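# Slide card sheet under a slightly tilted plastic crate

## Task

Push the flat sheet of card beneath the plastic crate so that clearly more than half of the sheet ends up under it. The sheet is what moves. The crate must stay near its starting spot and keep roughly its starting heading throughout, and the crate and sheet may shift together only very slightly. Anything inside the crate has to still be inside at the finish. Raise one side of the crate a little so the sheet can glide in without resistance; shoving a large part of the sheet under without that tilt counts as failure. The crate must never be lifted clear of the table, and while tilted it must not contact any other object on the table; either one fails the task. Holding the crate up at the finish also fails. Release it and pull the grippers away at the end, because a result that only stays in place while the robot holds it does not count. Nothing may be pushed or knocked off the table.

## Robot and tools

Robot: two arms, left_arm and right_arm, mounted facing each other across a table. left_arm's base is on the +y side. The names do not match left or right in any camera picture. Each arm ends in a parallel gripper whose fingers point along the gripper's own +x axis and close along its y axis.

Scene frame: origin at the table centre, +z up, table surface at z = +0.020 m. Every result has a state line with both grippers' pose (end_effector_position in metres, end_effector_quat_wxyz) and velocities (m/s, rad/s) in this frame. The position is the point between the finger pads, about 3 to 4 cm short of the tips, and may be a little wrong when the arm is stretched far.

Tool execute_actions, argument actions: a list holding one item or nothing. An empty list only reports the state. An item {"steps": n} with no rows is a wait of up to 300 steps counted from the previous result. An item with "rows" (1 to 15 rows) and "steps" (up to 15, default 15) drives the arms; each step is 1/30 s, one row per step, and the final row repeats if rows run out. Optional pictures (boolean) asks for camera images.

A row is 14 numbers, each in [-1, 1], always giving both arms: dx, dy, dz, rx, ry, rz, opening for left_arm, then the same seven for right_arm. dx to rz are an offset, not a pose: they set the gripper's target relative to its pose in the latest result showing it (or where it stands when the action begins, before any such result or in later calls of the same reply), expressed in that gripper's own axes. Each row counts from that same reference, not from the row before. Scale: 1.0 equals 0.6 m for dx, dy, dz and 180 degrees for rx, ry, rz, which together form one rotation vector. Zeros therefore pull the arm back to the reference pose; they are not a pause. The opening is absolute: +1 fully open (0.088 m), empty fingers touch near -0.80, and anything lower adds nothing. Closing fully needs about 0.5 s.

Tool move, argument target: one 14-number row laid out exactly as above, same offset rules and scale. Each gripper travels in a straight line to its target; both finish together, within 0.5 to 10 s (cut off at 10 s). Argument speed is the top path speed in m/s, 0.002 to 0.5, default 0.25; turning is capped at twice that in rad/s. Openings are sent at the start. The path ignores obstacles and the other arm, and grippers can lag, drift or overshoot speed near full reach. Faster contact and targets further past a surface push harder. Its result adds a move: line with the ending (done, off_target, moving, held, fault), the limits that acted (paced = pose clipped; held = some steps blocked, after which the arm may jump fast) and each gripper's distance from its target. If only one arm is named, the other finished fine.

Tool wait, argument seconds (0 to 10): lets the simulation run with nothing new sent. Tool zoom_image: camera (cam_high, cam_low, cam_left_wrist, cam_right_wrist) and region [x0, y0, x1, y1] in pixels, top-left origin, at most 504 by 504; all images are 504x504. Tool finished_scene, argument scene: the current scene's number; it ends the scene for good and reports whether the task succeeded.

Control details: each step the commanded pose is clamped to within 70 mm and 16 degrees of the measured pose, then solved by damped inverse kinematics with position favoured over orientation. After an action the arm continues only to its last clamped pose, so long moves need follow-ups; check the Hand target line. Friction may leave the gripper short or slightly tilted, and tiny moves may not happen, so read the pose after each move and correct tilt. The simulation keeps running while replies are written.

Result lines: grip_measured is finger opening on the command scale; to hold something command clearly below it (further below squeezes harder; about 34 N per pad max, fast closes can hit harder). Readings may be off by about 1 mm. "pose unreachable" means the clearance check altered or blocked an arm's command; HELD marks steps where that happened. A TORQUE FAULT stops that arm for 10 s and drops the rest of the call (load limits N m: waist 17, shoulder 21.1, elbow 21, wrist pitch 5.55, wrist yaw 5.53, wrist roll 5.19; held weight counts). MOTOR HOT appears from 50 °C; at 95 °C an OVER-TEMPERATURE FAULT holds the arm and may later cut its power. Joint ranges (rad): waist -3.054 to 3.054, shoulder 0 to 3.142, elbow 0 to 2.356, wrist pitch -1.571 to 1.571, wrist yaw -1.571 to 1.571, wrist roll -3.142 to 3.142.

Avoid: arms striking or pressing each other (mounts included), dropping or slamming things, hard shoves, lifting the crate fully, letting the tilted crate bump other items, spilling its contents, or pushing anything off the table. Loose objects may occasionally be nudged by outside forces. A typical order: tilt one crate edge a little with one arm, slide the card in with the other, lower the crate gently, open and retract both grippers, then end the scene.

Each tool is called after "Emit:" as name(argument=value, ...) on one line, values as JSON.

## Session

Emit:
execute_actions(actions=[])

Scene clock: 0.00 s of 4050.00 s.
left_arm: end_effector_position=(-0.0768, +0.2465, +0.2933) grip_measured=+0.831 end_effector_quat_wxyz=(+0.362, +0.480, -0.566, -0.565) end_effector_velocity=(+0.000, +0.001, -0.001) end_effector_angular_velocity=(-0.005, -0.008, +0.004) | right_arm: end_effector_position=(+0.1864, -0.4396, +0.3580) grip_measured=+0.856 end_effector_quat_wxyz=(+0.520, +0.555, +0.620, -0.191) end_effector_velocity=(+0.000, -0.002, +0.003) end_effector_angular_velocity=(+0.011, -0.012, -0.017)
Joint positions: left_arm=[0.058 1.1   0.33  0.634 0.214 1.701 0.08 ] | right_arm=[-1.333  1.37   1.551 -1.482 -0.474  1.393  0.081]
Joint velocities: left_arm=[-0.002 -0.002 -0.007  0.007 -0.007  0.007 -0.   ] | right_arm=[-0.012 -0.012 -0.002  0.007 -0.007  0.007 -0.   ]
Heat: left arm: hottest wrist roll 20 °C (+0.0 °C/min); right arm: hottest wrist roll 21 °C (+0.0 °C/min).
Hand target (left_arm): -0.077, +0.246, +0.293; -0.362, -0.480, +0.566, +0.565
Hand target (right_arm): +0.186, -0.440, +0.358; +0.520, +0.555, +0.620, -0.191

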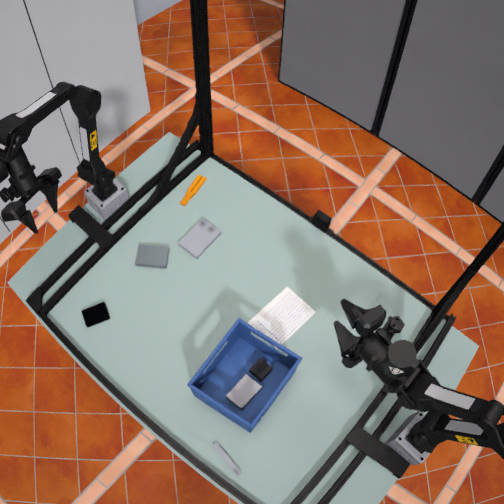

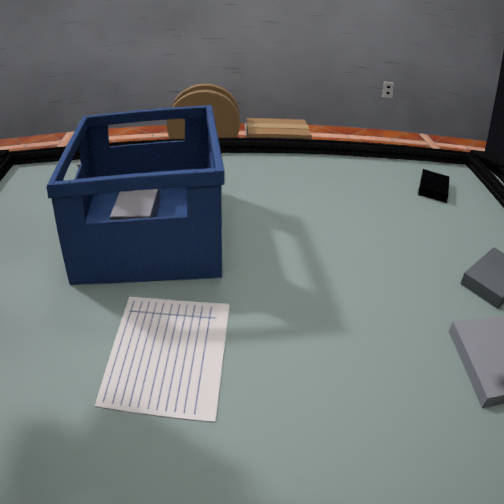

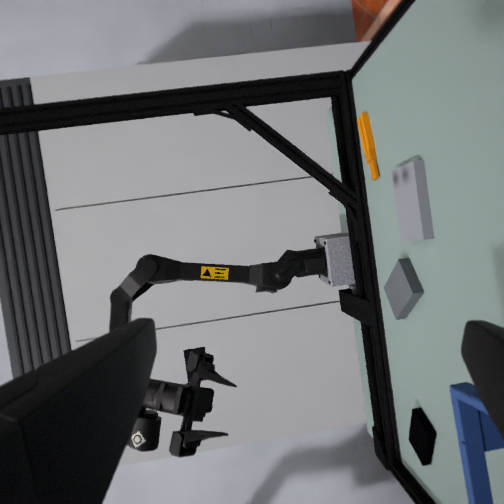

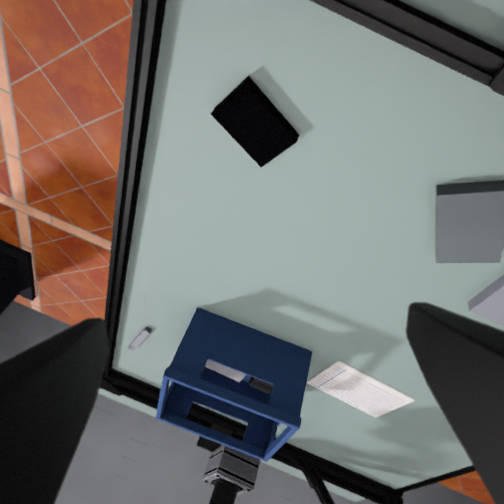

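Emit:
move(target=[0,0,0,-0.54,0.288,-0.186,1,0.277,-0.366,-0.464,-0.853,0.068,0.017,-1])

Scene clock: 22.10 s of 4050.00 s.
left_arm: end_effector_position=(-0.0768, +0.2479, +0.2913) grip_measured=+0.995 end_effector_quat_wxyz=(+0.613, +0.356, +0.350, -0.612) end_effector_velocity=(+0.001, +0.005, -0.002) end_effector_angular_velocity=(+0.032, +0.010, +0.018) | right_arm: end_effector_position=(-0.1068, -0.2008, +0.2484) grip_measured=-0.777 end_effector_quat_wxyz=(+0.613, -0.347, +0.361, +0.612) end_effector_velocity=(-0.002, -0.000, +0.001) end_effector_angular_velocity=(-0.003, -0.005, +0.025)
Joint positions: left_arm=[-0.09   1.386  1.171 -0.842 -0.113 -0.181  0.088] | right_arm=[ 0.271  1.472  1.17  -0.753  0.091  0.192  0.001]
Joint velocities: left_arm=[ 0.002  0.002  0.007 -0.037  0.007 -0.022 -0.   ] | right_arm=[ 0.002  0.002  0.007 -0.007 -0.007 -0.022 -0.   ]
Heat: left arm: hottest elbow 22 °C (+5.4 °C/min); right arm: hottest elbow 22 °C (+2.7 °C/min).
Hand target (left_arm): -0.077, +0.245, +0.293; +0.613, +0.353, +0.354, -0.612
Hand target (right_arm): -0.109, -0.198, +0.249; +0.611, -0.349, +0.356, +0.615
Off the commanded pose (left_arm): 0.003 m, 1 deg.
Off the commanded pose (right_arm): 0.004 m, 1 deg.
move: done

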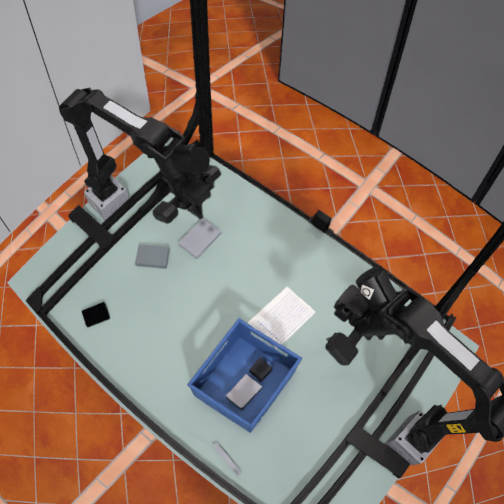

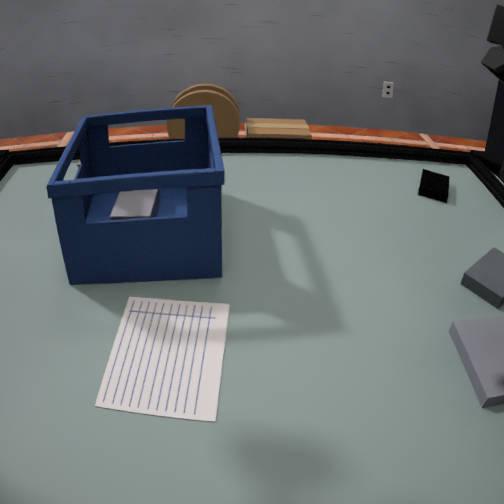

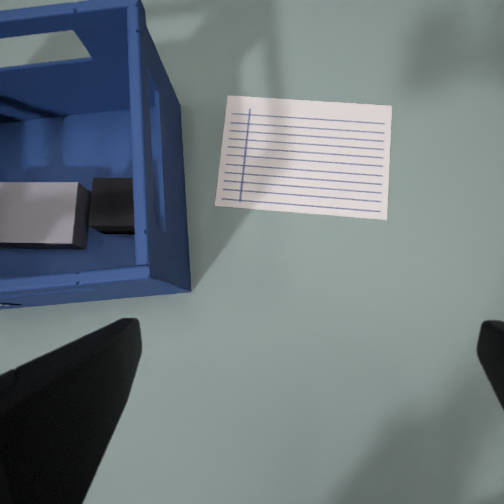

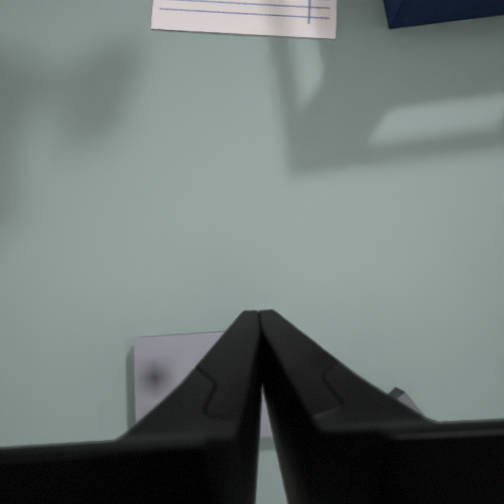

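Emit:
move(target=[0.159,0.12,0.043,0,0,0,1,0.408,0.088,0.207,0,0,0,-1])

Scene clock: 28.40 s of 4050.00 s.
left_arm: end_effector_position=(-0.0049, +0.1811, +0.2221) grip_measured=+0.995 end_effector_quat_wxyz=(+0.614, +0.358, +0.350, -0.610) end_effector_velocity=(-0.004, +0.001, -0.001) end_effector_angular_velocity=(+0.006, +0.023, -0.007) | right_arm: end_effector_position=(-0.1580, +0.0271, +0.1016) grip_measured=-0.777 end_effector_quat_wxyz=(+0.613, -0.345, +0.357, +0.615) end_effector_velocity=(+0.001, -0.004, -0.014) end_effector_angular_velocity=(-0.047, -0.007, +0.008)
Joint positions: left_arm=[ 0.177  1.652  1.144 -0.54   0.015  0.05   0.088] | right_arm=[ 0.28   2.503  2.03  -0.574  0.095  0.195  0.001]
Joint velocities: left_arm=[-0.002  0.002  0.002 -0.007  0.022 -0.007  0.   ] | right_arm=[-0.002  0.032  0.022 -0.037 -0.007 -0.007  0.   ]
Heat: left arm: hottest elbow 22 °C (+4.2 °C/min); right arm: hottest elbow 23 °C (+4.2 °C/min).
Hand target (left_arm): -0.004, +0.178, +0.222; +0.613, +0.356, +0.350, -0.612
Hand target (right_arm): -0.160, +0.027, +0.096; +0.613, -0.347, +0.360, +0.612
Off the commanded pose (left_arm): 0.004 m, 0 deg.
Off the commanded pose (right_arm): 0.004 m, 1 deg.
move: done

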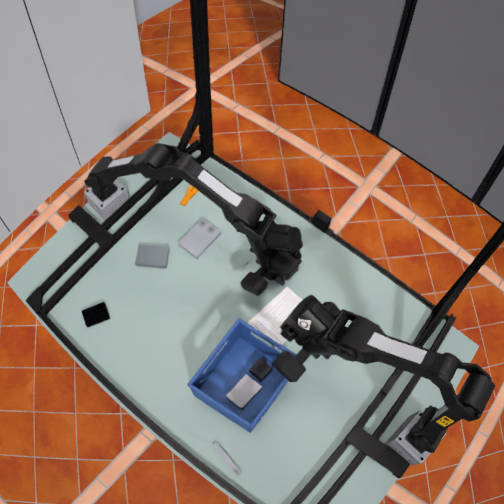

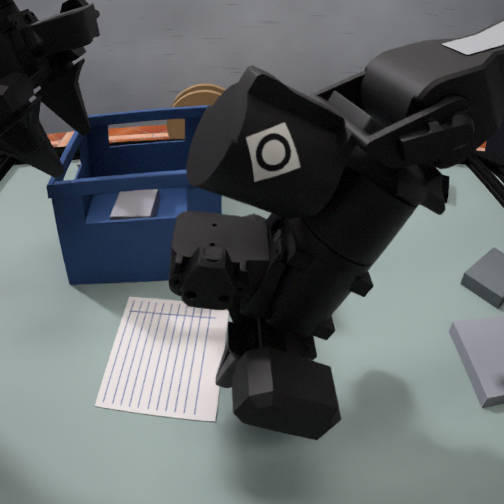

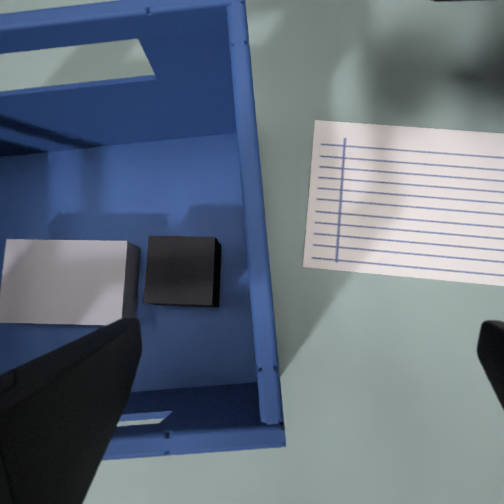

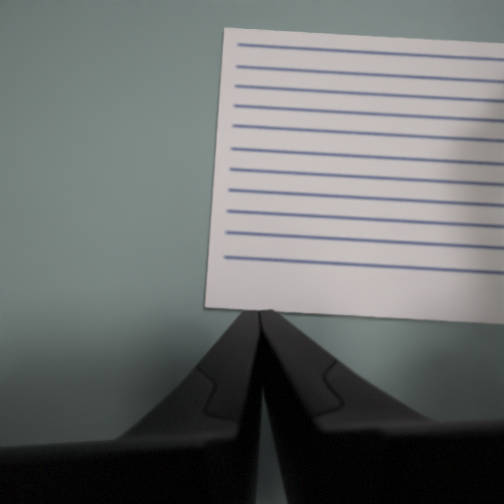

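Emit:
move(target=[0.114,0.022,-0.035,-0.024,0,0.014,0.3,0.02,0,0.04,-0.5,0,0,-1], speed=0.2)

Scene clock: 41.17 s of 4050.00 s.
left_arm: end_effector_position=(+0.0069, +0.1621, +0.1604) grip_measured=+0.300 end_effector_quat_wxyz=(+0.640, +0.336, +0.358, -0.590) end_effector_velocity=(-0.000, +0.003, +0.001) end_effector_angular_velocity=(+0.012, +0.006, +0.020) | right_arm: end_effector_position=(-0.1597, +0.0527, +0.1088) grip_measured=-0.777 end_effector_quat_wxyz=(+0.195, -0.675, -0.183, +0.688) end_effector_velocity=(+0.004, -0.002, -0.001) end_effector_angular_velocity=(-0.018, -0.016, +0.028)
Joint positions: left_arm=[ 0.193  1.804  1.047 -0.271 -0.013 -0.005  0.054] | right_arm=[ 0.273  2.629  2.294 -0.702  0.092 -1.375  0.001]
Joint velocities: left_arm=[-0.002 -0.007  0.002 -0.022 -0.007 -0.022 -0.   ] | right_arm=[-0.007  0.002  0.007 -0.022 -0.007 -0.037 -0.   ]
Heat: left arm: hottest elbow 23 °C (+4.4 °C/min); right arm: hottest elbow 25 °C (+5.8 °C/min).
Hand target (left_arm): +0.009, +0.166, +0.153; +0.640, +0.342, +0.365, -0.583
Hand target (right_arm): -0.158, +0.054, +0.103; -0.190, +0.677, +0.182, -0.687
Off the commanded pose (left_arm): 0.009 m, 1 deg.
Off the commanded pose (right_arm): 0.006 m, 1 deg.
move: off_target (left_arm)

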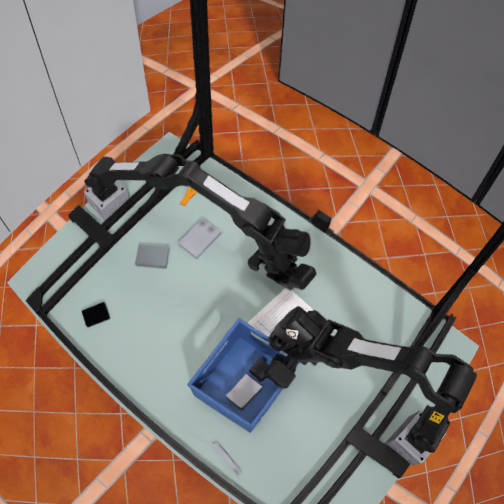

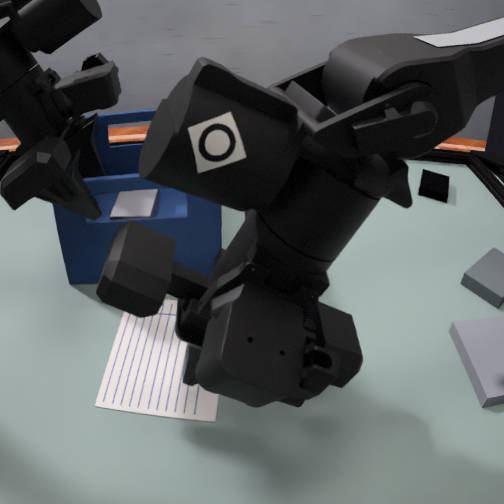

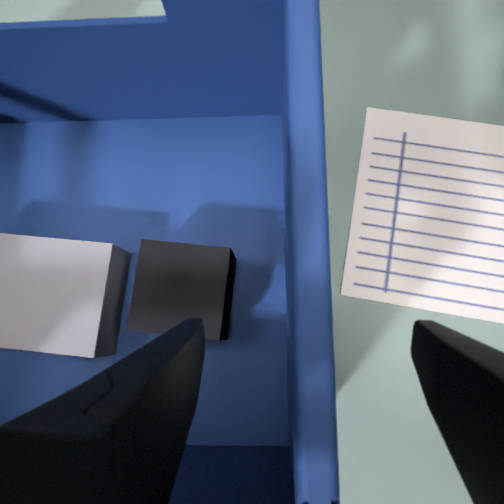

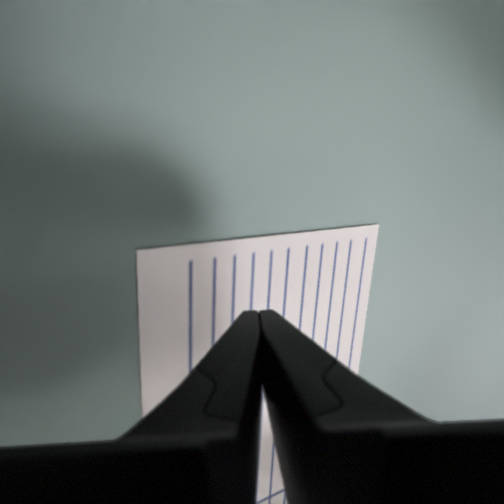

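Emit:
move(target=[0.025,0,0.036,0,0,0,0.3,0.09,0.01,0,0,0,-0.067,-1], speed=0.08)

Emit:
move(target=[0,0,0,0,0,0,-1,0,0,0,0,0,0,-1])

Emit:
move(target=[-0.03,0.022,0.017,0.017,0,0.029,-1,0,0,0,0,0,0,-1], speed=0.02)

Scene clock: 50.30 s of 4050.00 s.
left_arm: end_effector_position=(+0.0085, +0.1386, +0.1601) grip_measured=+0.300 end_effector_quat_wxyz=(+0.641, +0.336, +0.357, -0.591) end_effector_velocity=(-0.000, +0.001, -0.001) end_effector_angular_velocity=(+0.007, +0.011, +0.005) | right_arm: end_effector_position=(-0.1591, +0.0786, +0.0741) grip_measured=-0.777 end_effector_quat_wxyz=(+0.277, -0.646, -0.256, +0.663) end_effector_velocity=(+0.001, -0.000, -0.000) end_effector_angular_velocity=(+0.001, +0.001, +0.008)
Joint positions: left_arm=[ 0.193  1.883  1.15  -0.291 -0.013 -0.005  0.054] | right_arm=[ 0.273  2.634  2.036 -0.208  0.13  -1.389  0.001]
Joint velocities: left_arm=[ 0.002  0.002  0.002 -0.007  0.007 -0.007  0.   ] | right_arm=[-0.002 -0.002 -0.007  0.007 -0.007 -0.007 -0.   ]
Heat: left arm: hottest elbow 23 °C (+3.6 °C/min); right arm: hottest shoulder 28 °C (+8.3 °C/min).
Hand target (left_arm): +0.009, +0.136, +0.159; +0.640, +0.337, +0.358, -0.590
Hand target (right_arm): -0.160, +0.074, +0.060; -0.266, +0.652, +0.253, -0.664
Off the commanded pose (left_arm): 0.003 m, 0 deg.
Off the commanded pose (right_arm): 0.015 m, 1 deg.
move: off_target (right_arm)

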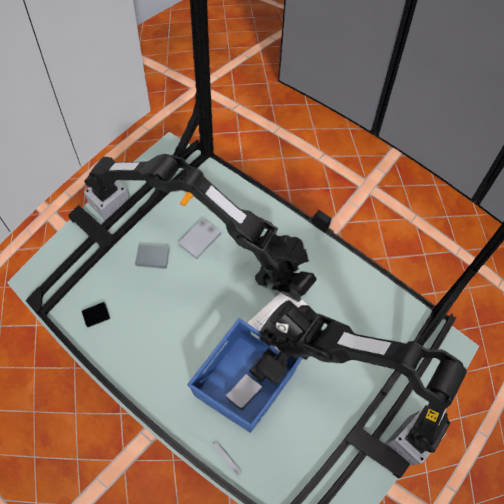

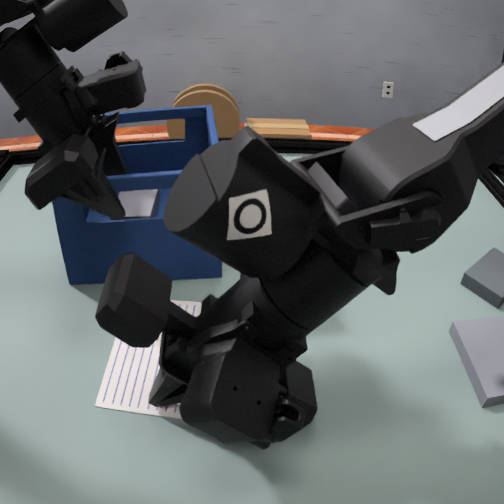

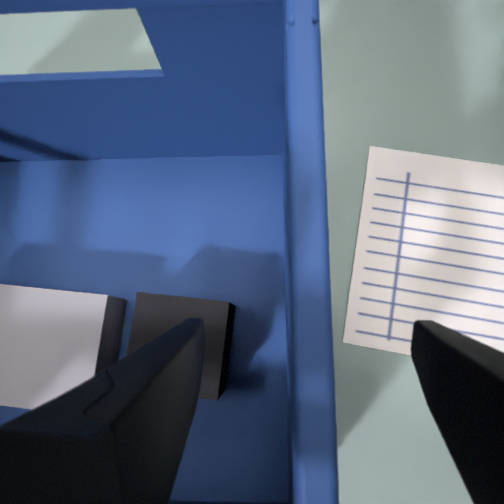

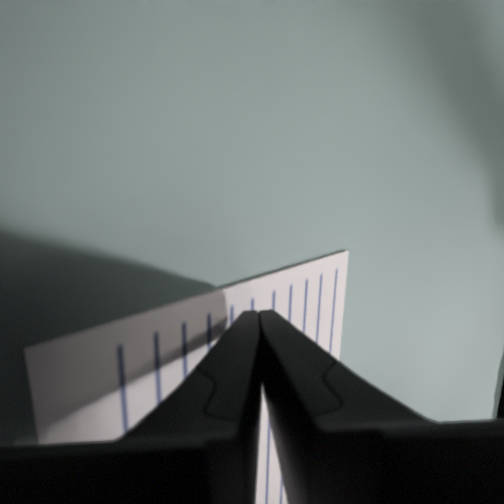

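Scene clock: 50.80 s of 4050.00 s.
left_arm: end_effector_position=(+0.0094, +0.1385, +0.1602) grip_measured=-0.639 end_effector_quat_wxyz=(+0.643, +0.335, +0.357, -0.589) end_effector_velocity=(-0.000, +0.003, -0.001) end_effector_angular_velocity=(+0.017, -0.001, +0.008) | right_arm: end_effector_position=(-0.1591, +0.0787, +0.0742) grip_measured=-0.777 end_effector_quat_wxyz=(+0.277, -0.646, -0.257, +0.663) end_effector_velocity=(+0.001, -0.003, -0.004) end_effector_angular_velocity=(-0.023, -0.004, +0.008)
Joint positions: left_arm=[ 0.194  1.883  1.15  -0.291 -0.016 -0.006  0.008] | right_arm=[ 0.273  2.634  2.036 -0.208  0.13  -1.389  0.001]
Joint velocities: left_arm=[-0.002 -0.002  0.002 -0.022 -0.007 -0.007 -0.   ] | right_arm=[-0.002  0.002  0.002 -0.022 -0.007 -0.007 -0.   ]
Heat: left arm: hottest elbow 23 °C (+3.5 °C/min); right arm: hottest shoulder 28 °C (+8.3 °C/min).
Hand target (left_arm): +0.009, +0.138, +0.160; +0.641, +0.335, +0.357, -0.591
Hand target (right_arm): -0.159, +0.079, +0.074; -0.277, +0.646, +0.256, -0.663
Off the commanded pose (left_arm): 0.001 m, 0 deg.
Off the commanded pose (right_arm): 0.000 m, 0 deg.
move: done

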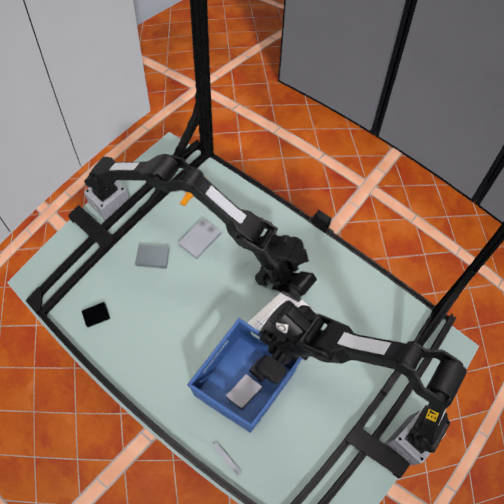

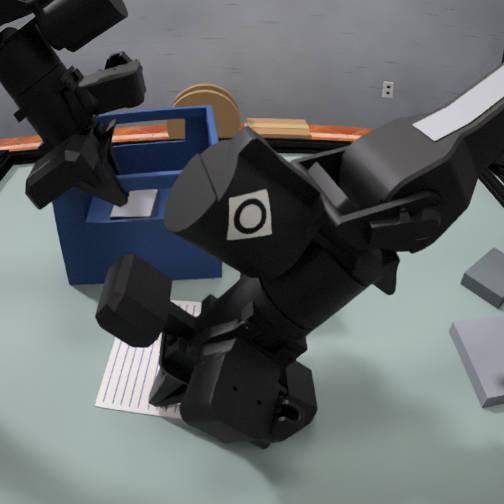

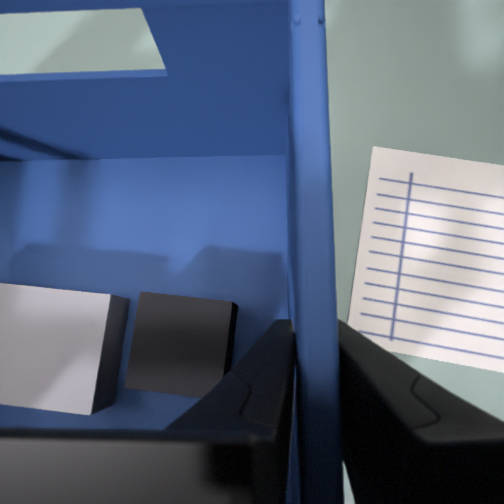

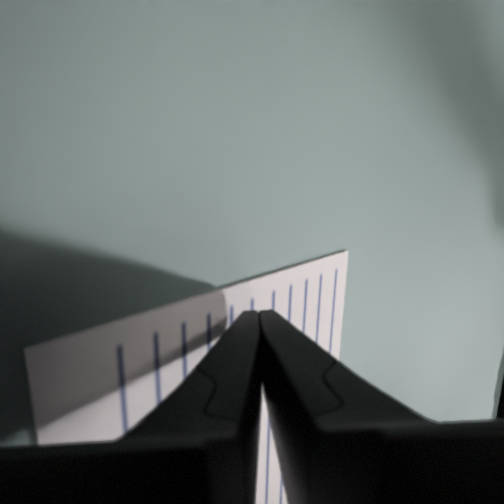

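Scene clock: 53.67 s of 4050.00 s.
left_arm: end_effector_position=(+0.0140, +0.1473, +0.1627) grip_measured=-0.636 end_effector_quat_wxyz=(+0.641, +0.377, +0.346, -0.571) end_effector_velocity=(+0.006, +0.005, +0.000) end_effector_angular_velocity=(+0.020, -0.035, +0.014) | right_arm: end_effector_position=(-0.1591, +0.0787, +0.0742) grip_measured=-0.777 end_effector_quat_wxyz=(+0.277, -0.646, -0.257, +0.663) end_effector_velocity=(-0.003, -0.001, +0.001) end_effector_angular_velocity=(-0.003, -0.000, +0.013)
Joint positions: left_arm=[ 0.183  1.873  1.168 -0.367 -0.08   0.037  0.008] | right_arm=[ 0.273  2.634  2.036 -0.208  0.13  -1.389  0.001]
Joint velocities: left_arm=[ 0.002 -0.007 -0.002 -0.022 -0.037  0.007  0.   ] | right_arm=[ 0.002 -0.002  0.002 -0.007 -0.007 -0.007 -0.   ]
Heat: left arm: hottest elbow 23 °C (+3.4 °C/min); right arm: hottest shoulder 29 °C (+8.9 °C/min).
Hand target (left_arm): +0.022, +0.140, +0.181; +0.659, +0.368, +0.326, -0.568
Hand target (right_arm): -0.159, +0.079, +0.074; -0.277, +0.646, +0.257, -0.663
Off the commanded pose (left_arm): 0.021 m, 3 deg.
Off the commanded pose (right_arm): 0.000 m, 0 deg.
move: off_target (left_arm)

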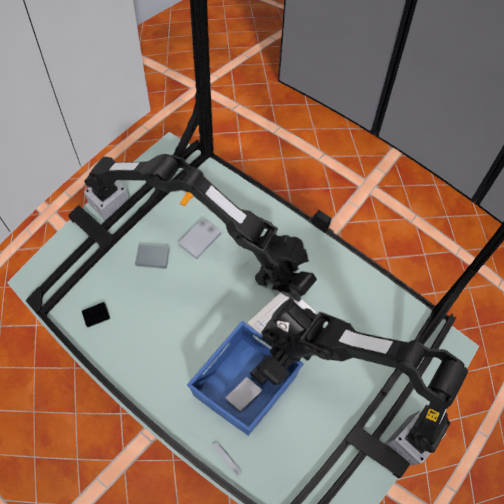

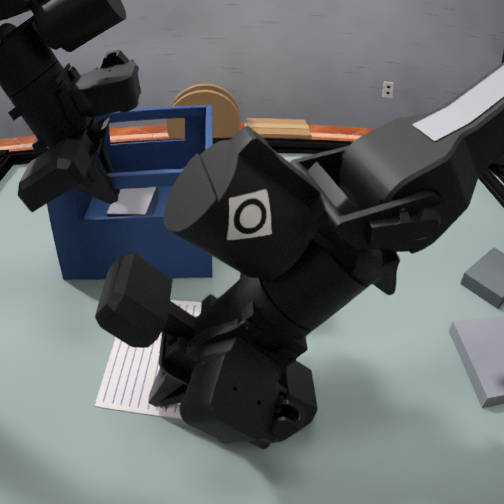

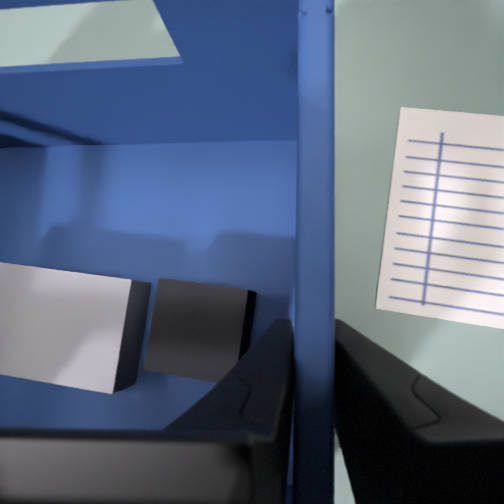

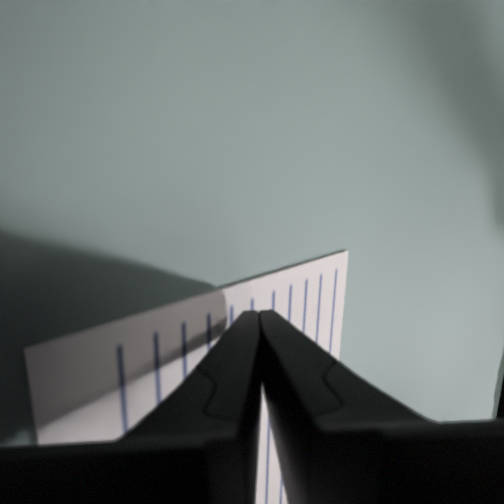

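Emit:
move(target=[-0.04,0.01,0.06,-0.025,-0.025,-0.043,-1,0,0.035,0,0,0,0.075,-1], speed=0.03)

Scene clock: 62.00 s of 4050.00 s.
left_arm: end_effector_position=(+0.0212, +0.1418, +0.1765) grip_measured=-0.639 end_effector_quat_wxyz=(+0.622, +0.332, +0.388, -0.594) end_effector_velocity=(-0.000, +0.001, +0.001) end_effector_angular_velocity=(+0.002, +0.010, +0.005) | right_arm: end_effector_position=(-0.1617, +0.0660, +0.0727) grip_measured=-0.777 end_effector_quat_wxyz=(+0.203, -0.669, -0.191, +0.689) end_effector_velocity=(+0.001, -0.003, -0.001) end_effector_angular_velocity=(-0.023, -0.002, +0.008)
Joint positions: left_arm=[ 0.25   1.872  1.229 -0.429  0.066  0.021  0.008] | right_arm=[ 0.271  2.721  2.316 -0.607  0.086 -1.376  0.001]
Joint velocities: left_arm=[ 0.002 -0.002  0.002 -0.007  0.007 -0.007  0.   ] | right_arm=[-0.002  0.007  0.022 -0.037 -0.007 -0.007 -0.   ]
Heat: left arm: hottest elbow 24 °C (+4.0 °C/min); right arm: hottest shoulder 32 °C (+11.0 °C/min).
Hand target (left_arm): +0.018, +0.128, +0.202; +0.629, +0.305, +0.367, -0.614
Hand target (right_arm): -0.160, +0.063, +0.059; -0.197, +0.672, +0.179, -0.691
Off the commanded pose (left_arm): 0.029 m, 5 deg.
Off the commanded pose (right_arm): 0.014 m, 2 deg.
move: off_target (left_arm, right_arm)

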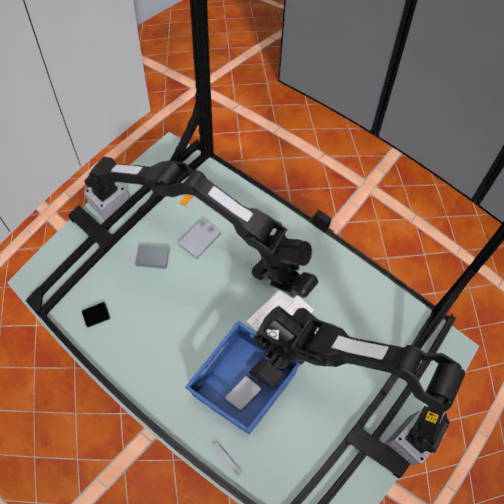

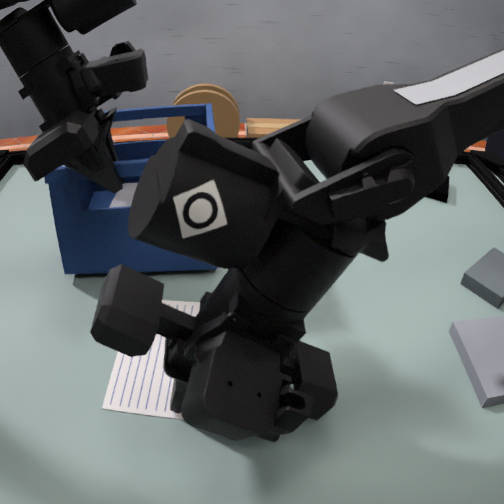

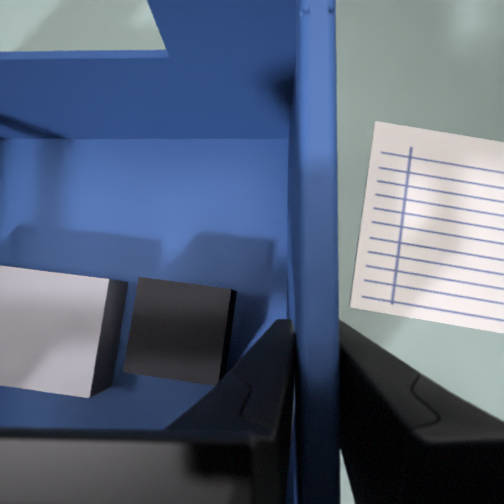

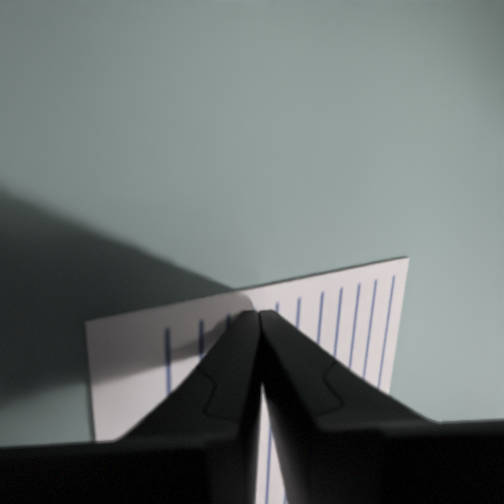

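Emit:
execute_actions(actions=[{"rows":[[-0.026,-0.007,0.041,0,-0.027,0,-1,0.02,0.01,-0.015,0,0,0,-1],[-0.026,-0.007,0.041,0,-0.027,0,-1,0.02,0.01,-0.015,0,0,0,-1],[-0.026,-0.007,0.041,0,-0.027,0,-1,0.022,0.007,-0.03,0,0,0,-1],[-0.026,-0.007,0.041,0,-0.027,0,-1,0.022,0.007,-0.03,0,0,0,-1],[-0.026,-0.007,0.041,0,-0.027,0,-1,0.024,0.004,-0.05,0,0,0,-1],[-0.026,-0.007,0.041,0,-0.027,0,-1,0.024,0.004,-0.05,0,0,0,-1],[-0.026,-0.007,0.041,0,-0.027,0,-1,0.027,0,-0.07,0,0,0,-1],[-0.026,-0.007,0.041,0,-0.027,0,-1,0.027,0,-0.07,0,0,0,-1],[-0.026,-0.007,0.041,0,-0.027,0,-1,0.028,-0.003,-0.09,0,0,0,-1]]}])

Emit:
wait(seconds=0.3)

Scene clock: 69.77 s of 4050.00 s.
left_arm: end_effector_position=(+0.0204, +0.1393, +0.1782) grip_measured=-0.640 end_effector_quat_wxyz=(+0.624, +0.326, +0.386, -0.595) end_effector_velocity=(+0.002, +0.001, -0.003) end_effector_angular_velocity=(+0.005, -0.015, +0.015) | right_arm: end_effector_position=(-0.1103, +0.0788, +0.0723) grip_measured=-0.777 end_effector_quat_wxyz=(+0.217, -0.666, -0.195, +0.687) end_effector_velocity=(+0.084, +0.007, -0.001) end_effector_angular_velocity=(-0.012, +0.017, -0.058)
Joint positions: left_arm=[ 0.247  1.872  1.232 -0.421  0.066  0.011  0.008] | right_arm=[ 0.175  2.723  2.306 -0.563  0.039 -1.446  0.001]
Joint velocities: left_arm=[-0.002  0.002 -0.007  0.007 -0.022 -0.007 -0.   ] | right_arm=[-0.149 -0.002 -0.002 -0.007 -0.066 -0.066  0.   ]
Heat: left arm: hottest elbow 26 °C (+5.0 °C/min); right arm: hottest shoulder 33 °C (+12.0 °C/min).
Hand target (left_arm): +0.019, +0.128, +0.202; +0.637, +0.306, +0.361, -0.608
Hand target (right_arm): -0.108, +0.076, +0.058; -0.203, +0.670, +0.191, -0.688
Off the commanded pose (left_arm): 0.027 m, 4 deg.
Off the commanded pose (right_arm): 0.015 m, 2 deg.
Steps of this call (steps 1 to 218: nothing new was sent; steps 219 to 233: all 15 steps of this action). Readings (end_effector_position):
219: left_arm (+0.0206, +0.1407, +0.1775) | right_arm (-0.1617, +0.0660, +0.0720)
220: left_arm (+0.0204, +0.1406, +0.1776) | right_arm (-0.1617, +0.0672, +0.0720)
222: left_arm (+0.0204, +0.1402, +0.1778) | right_arm (-0.1604, +0.0690, +0.0719)
226: left_arm (+0.0204, +0.1396, +0.1780) | right_arm (-0.1485, +0.0729, +0.0718)
233: the state above

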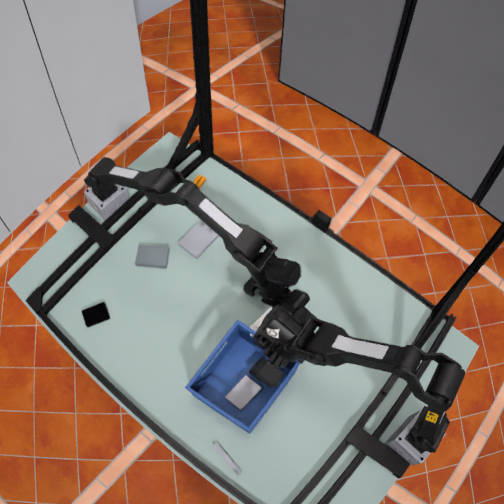

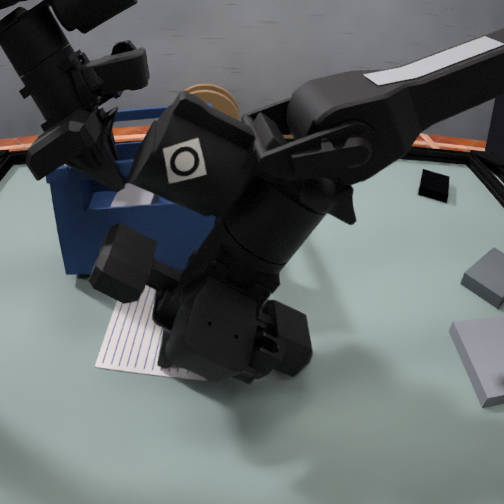

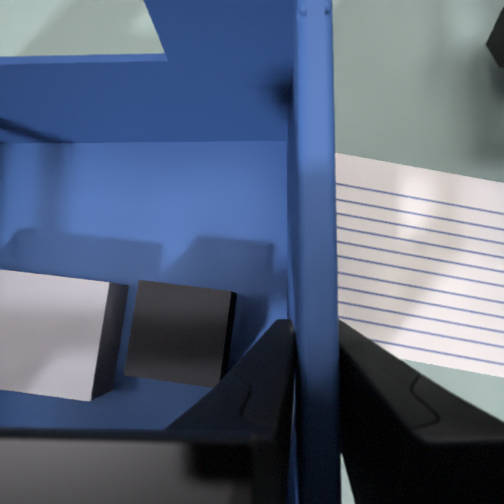

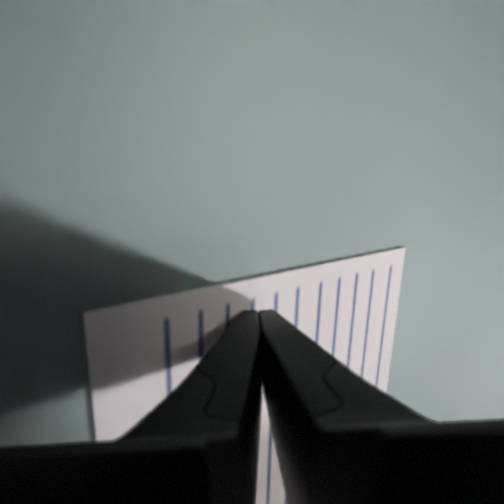

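Scene clock: 70.07 s of 4050.00 s.
left_arm: end_effector_position=(+0.0205, +0.1392, +0.1783) grip_measured=-0.640 end_effector_quat_wxyz=(+0.625, +0.326, +0.386, -0.595) end_effector_velocity=(-0.002, +0.002, -0.001) end_effector_angular_velocity=(+0.007, +0.018, +0.013) | right_arm: end_effector_position=(-0.1071, +0.0791, +0.0723) grip_measured=-0.777 end_effector_quat_wxyz=(+0.216, -0.666, -0.196, +0.686) end_effector_velocity=(+0.001, -0.005, -0.004) end_effector_angular_velocity=(-0.027, -0.009, +0.020)
Joint positions: left_arm=[ 0.247  1.872  1.232 -0.42   0.066  0.01   0.008] | right_arm=[ 0.17   2.723  2.306 -0.563  0.037 -1.453  0.001]
Joint velocities: left_arm=[-0.002 -0.002 -0.002 -0.007  0.007 -0.022 -0.   ] | right_arm=[-0.002 -0.002 -0.007 -0.022 -0.007 -0.022  0.   ]
Heat: left arm: hottest elbow 26 °C (+5.1 °C/min); right arm: hottest shoulder 33 °C (+12.2 °C/min).
Hand target (left_arm): +0.019, +0.128, +0.202; +0.637, +0.306, +0.361, -0.608
Hand target (right_arm): -0.108, +0.076, +0.058; -0.203, +0.670, +0.191, -0.688
Off the commanded pose (left_arm): 0.027 m, 4 deg.
Off the commanded pose (right_arm): 0.015 m, 2 deg.
Steps of this call (steps 1 to 9: nothing new was sent). Readings (end_effector_position):
1: left_arm (+0.0204, +0.1393, +0.1782) | right_arm (-0.1080, +0.0790, +0.0723)
2: left_arm (+0.0204, +0.1393, +0.1782) | right_arm (-0.1069, +0.0791, +0.0723)
4: left_arm (+0.0204, +0.1393, +0.1782) | right_arm (-0.1071, +0.0791, +0.0723)
8: left_arm (+0.0204, +0.1392, +0.1783) | right_arm (-0.1071, +0.0791, +0.0723)
9: the state above

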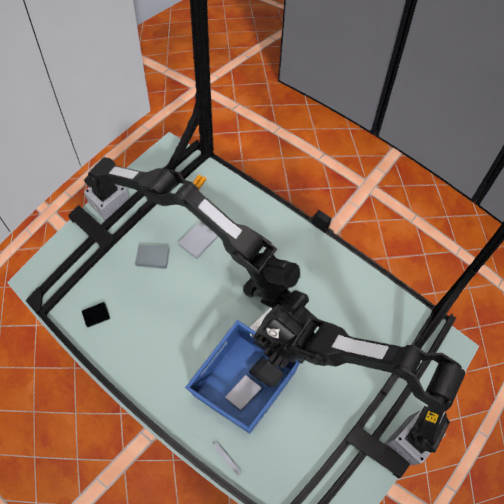

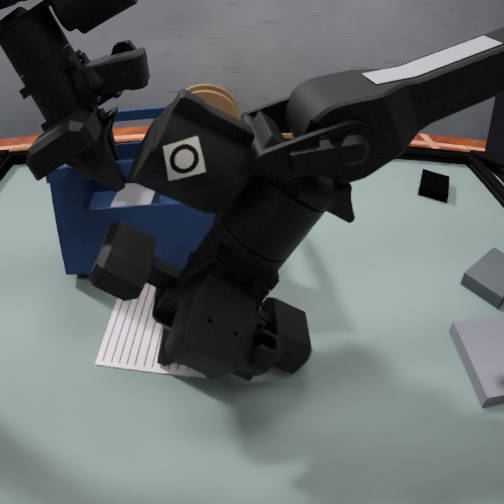

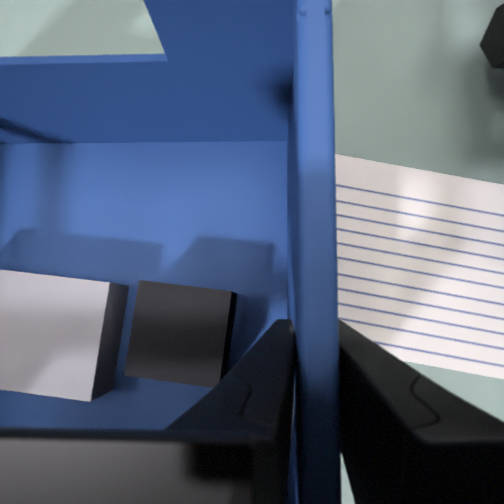

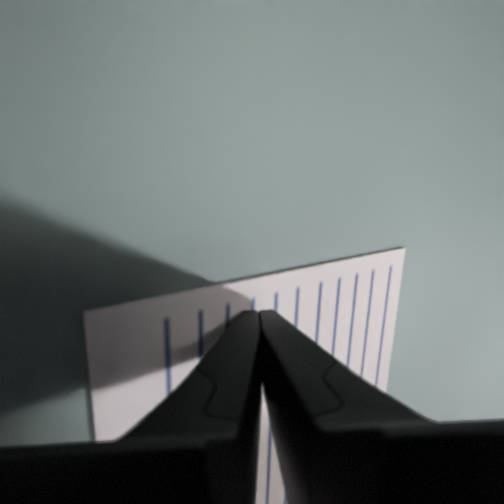

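Emit:
execute_actions(actions=[{"rows":[[-0.026,-0.005,0.036,0,-0.022,0,-1,0.02,0.015,-0.02,-0.01,0.015,0.01,-1],[-0.026,-0.005,0.036,0,-0.022,0,-1,0.02,0.015,-0.03,-0.015,0.025,0.01,-1],[-0.026,-0.005,0.036,0,-0.022,0,-1,0.02,0.015,-0.04,-0.02,0.035,0.01,-1],[-0.026,-0.005,0.036,0,-0.022,0,-1,0.02,0.015,-0.05,-0.03,0.045,0.01,-1],[-0.026,-0.005,0.036,0,-0.022,0,-1,0.02,0.015,-0.065,-0.04,0.065,0.01,-1]]}])

Scene clock: 75.13 s of 4050.00 s.
left_arm: end_effector_position=(+0.0205, +0.1390, +0.1785) grip_measured=-0.640 end_effector_quat_wxyz=(+0.626, +0.325, +0.387, -0.594) end_effector_velocity=(+0.000, -0.002, +0.005) end_effector_angular_velocity=(-0.016, -0.005, +0.008) | right_arm: end_effector_position=(-0.0742, +0.0805, +0.0718) grip_measured=-0.777 end_effector_quat_wxyz=(-0.195, +0.739, +0.214, -0.609) end_effector_velocity=(+0.011, -0.002, -0.002) end_effector_angular_velocity=(-0.021, -0.085, +0.003)
Joint positions: left_arm=[ 0.247  1.872  1.232 -0.42   0.065  0.008  0.008] | right_arm=[ 0.16   2.74   2.331 -0.58   0.218 -1.574  0.001]
Joint velocities: left_arm=[-0.002 -0.007  0.002  0.007 -0.007 -0.007  0.   ] | right_arm=[-0.002  0.012  0.017 -0.022  0.066 -0.051 -0.   ]
Heat: left arm: hottest shoulder 27 °C (+5.1 °C/min); right arm: hottest shoulder 33 °C (+11.2 °C/min).
Hand target (left_arm): +0.019, +0.128, +0.203; +0.637, +0.305, +0.365, -0.606
Hand target (right_arm): -0.069, +0.077, +0.056; -0.182, +0.748, +0.206, -0.604
Off the commanded pose (left_arm): 0.027 m, 4 deg.
Off the commanded pose (right_arm): 0.017 m, 2 deg.
Steps of this call (steps 1 to 137: nothing new was sent; steps 138 to 152: all 15 steps of this action). Readings (end_effector_position):
138: left_arm (+0.0205, +0.1389, +0.1786) | right_arm (-0.1069, +0.0791, +0.0721)
139: left_arm (+0.0205, +0.1389, +0.1786) | right_arm (-0.1054, +0.0794, +0.0722)
141: left_arm (+0.0205, +0.1390, +0.1785) | right_arm (-0.0999, +0.0797, +0.0722)
145: left_arm (+0.0205, +0.1390, +0.1785) | right_arm (-0.0841, +0.0798, +0.0720)
152: the state above

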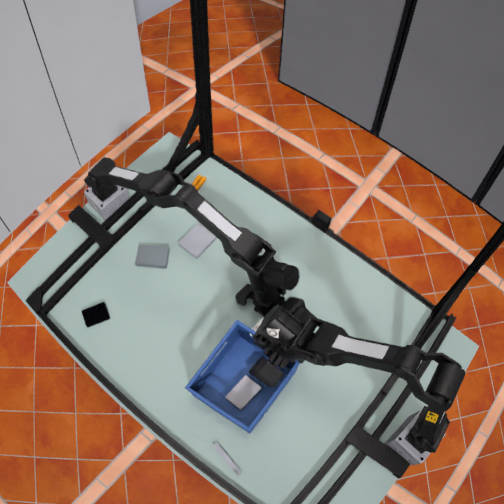

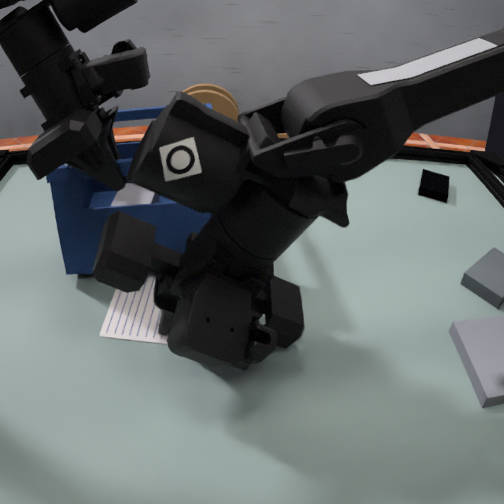

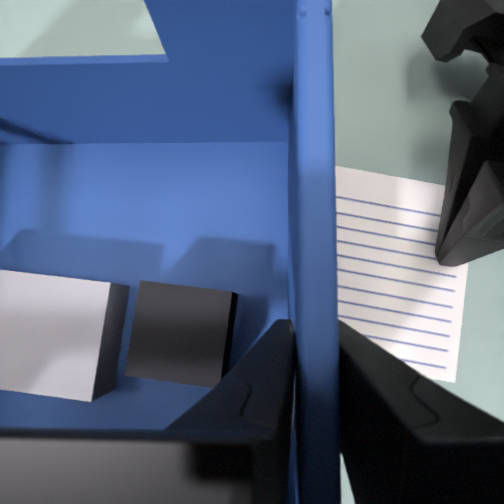

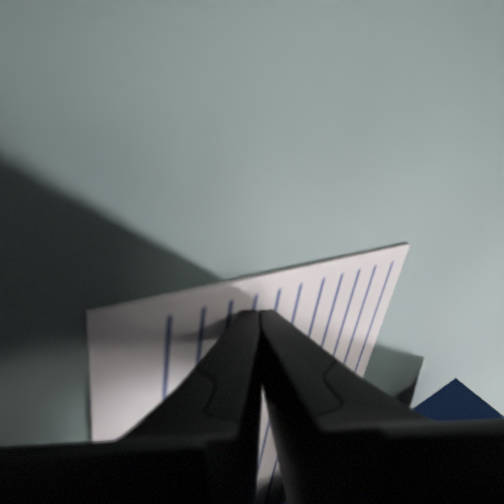

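Emit:
execute_actions(actions=[{"rows":[[-0.026,-0.005,0.036,0,-0.022,0,-1,0.022,0.021,-0.02,-0.01,0.015,0.01,-1],[-0.026,-0.005,0.036,0,-0.022,0,-1,0.024,0.022,-0.035,-0.015,0.025,0.01,-1],[-0.026,-0.005,0.036,0,-0.022,0,-1,0.027,0.024,-0.05,-0.02,0.035,0.01,-1],[-0.026,-0.005,0.036,0,-0.022,0,-1,0.03,0.025,-0.069,-0.028,0.045,0.01,-1]]}])

Scene clock: 79.80 s of 4050.00 s.
left_arm: end_effector_position=(+0.0206, +0.1392, +0.1785) grip_measured=-0.640 end_effector_quat_wxyz=(+0.626, +0.325, +0.387, -0.594) end_effector_velocity=(-0.000, +0.002, -0.001) end_effector_angular_velocity=(+0.010, -0.007, +0.023) | right_arm: end_effector_position=(-0.0303, +0.0811, +0.0718) grip_measured=-0.777 end_effector_quat_wxyz=(-0.182, +0.786, +0.220, -0.549) end_effector_velocity=(+0.002, +0.003, -0.000) end_effector_angular_velocity=(+0.011, -0.025, +0.022)
Joint positions: left_arm=[ 0.247  1.872  1.232 -0.421  0.064  0.006  0.008] | right_arm=[ 0.117  2.743  2.314 -0.546  0.332 -1.683  0.001]
Joint velocities: left_arm=[-0.007 -0.002 -0.002 -0.007 -0.022 -0.022 -0.   ] | right_arm=[-0.002 -0.002 -0.017  0.037  0.007 -0.037 -0.   ]
Heat: left arm: hottest shoulder 28 °C (+6.0 °C/min); right arm: hottest shoulder 34 °C (+12.0 °C/min).
Hand target (left_arm): +0.020, +0.128, +0.203; +0.638, +0.305, +0.365, -0.605
Hand target (right_arm): -0.029, +0.077, +0.057; -0.167, +0.791, +0.215, -0.548
Off the commanded pose (left_arm): 0.027 m, 4 deg.
Off the commanded pose (right_arm): 0.016 m, 2 deg.
Steps of this call (steps 1 to 125: nothing new was sent; steps 126 to 140: all 15 steps of this action). Readings (end_effector_position):
126: left_arm (+0.0206, +0.1392, +0.1785) | right_arm (-0.0723, +0.0806, +0.0715)
127: left_arm (+0.0206, +0.1392, +0.1785) | right_arm (-0.0707, +0.0806, +0.0717)
129: left_arm (+0.0206, +0.1392, +0.1785) | right_arm (-0.0643, +0.0808, +0.0727)
133: left_arm (+0.0206, +0.1392, +0.1785) | right_arm (-0.0436, +0.0810, +0.0723)
140: the state above

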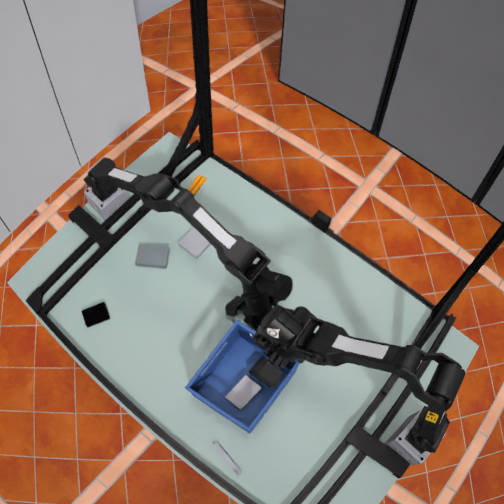

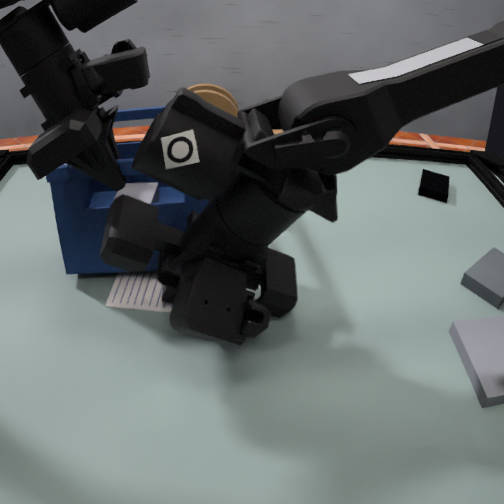

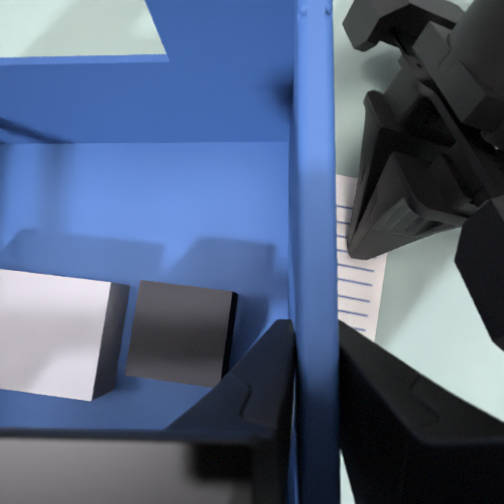

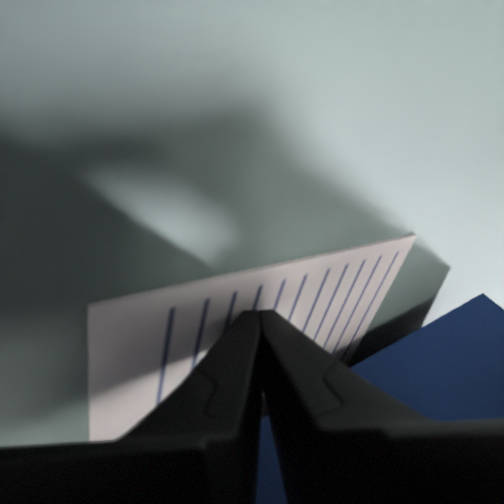

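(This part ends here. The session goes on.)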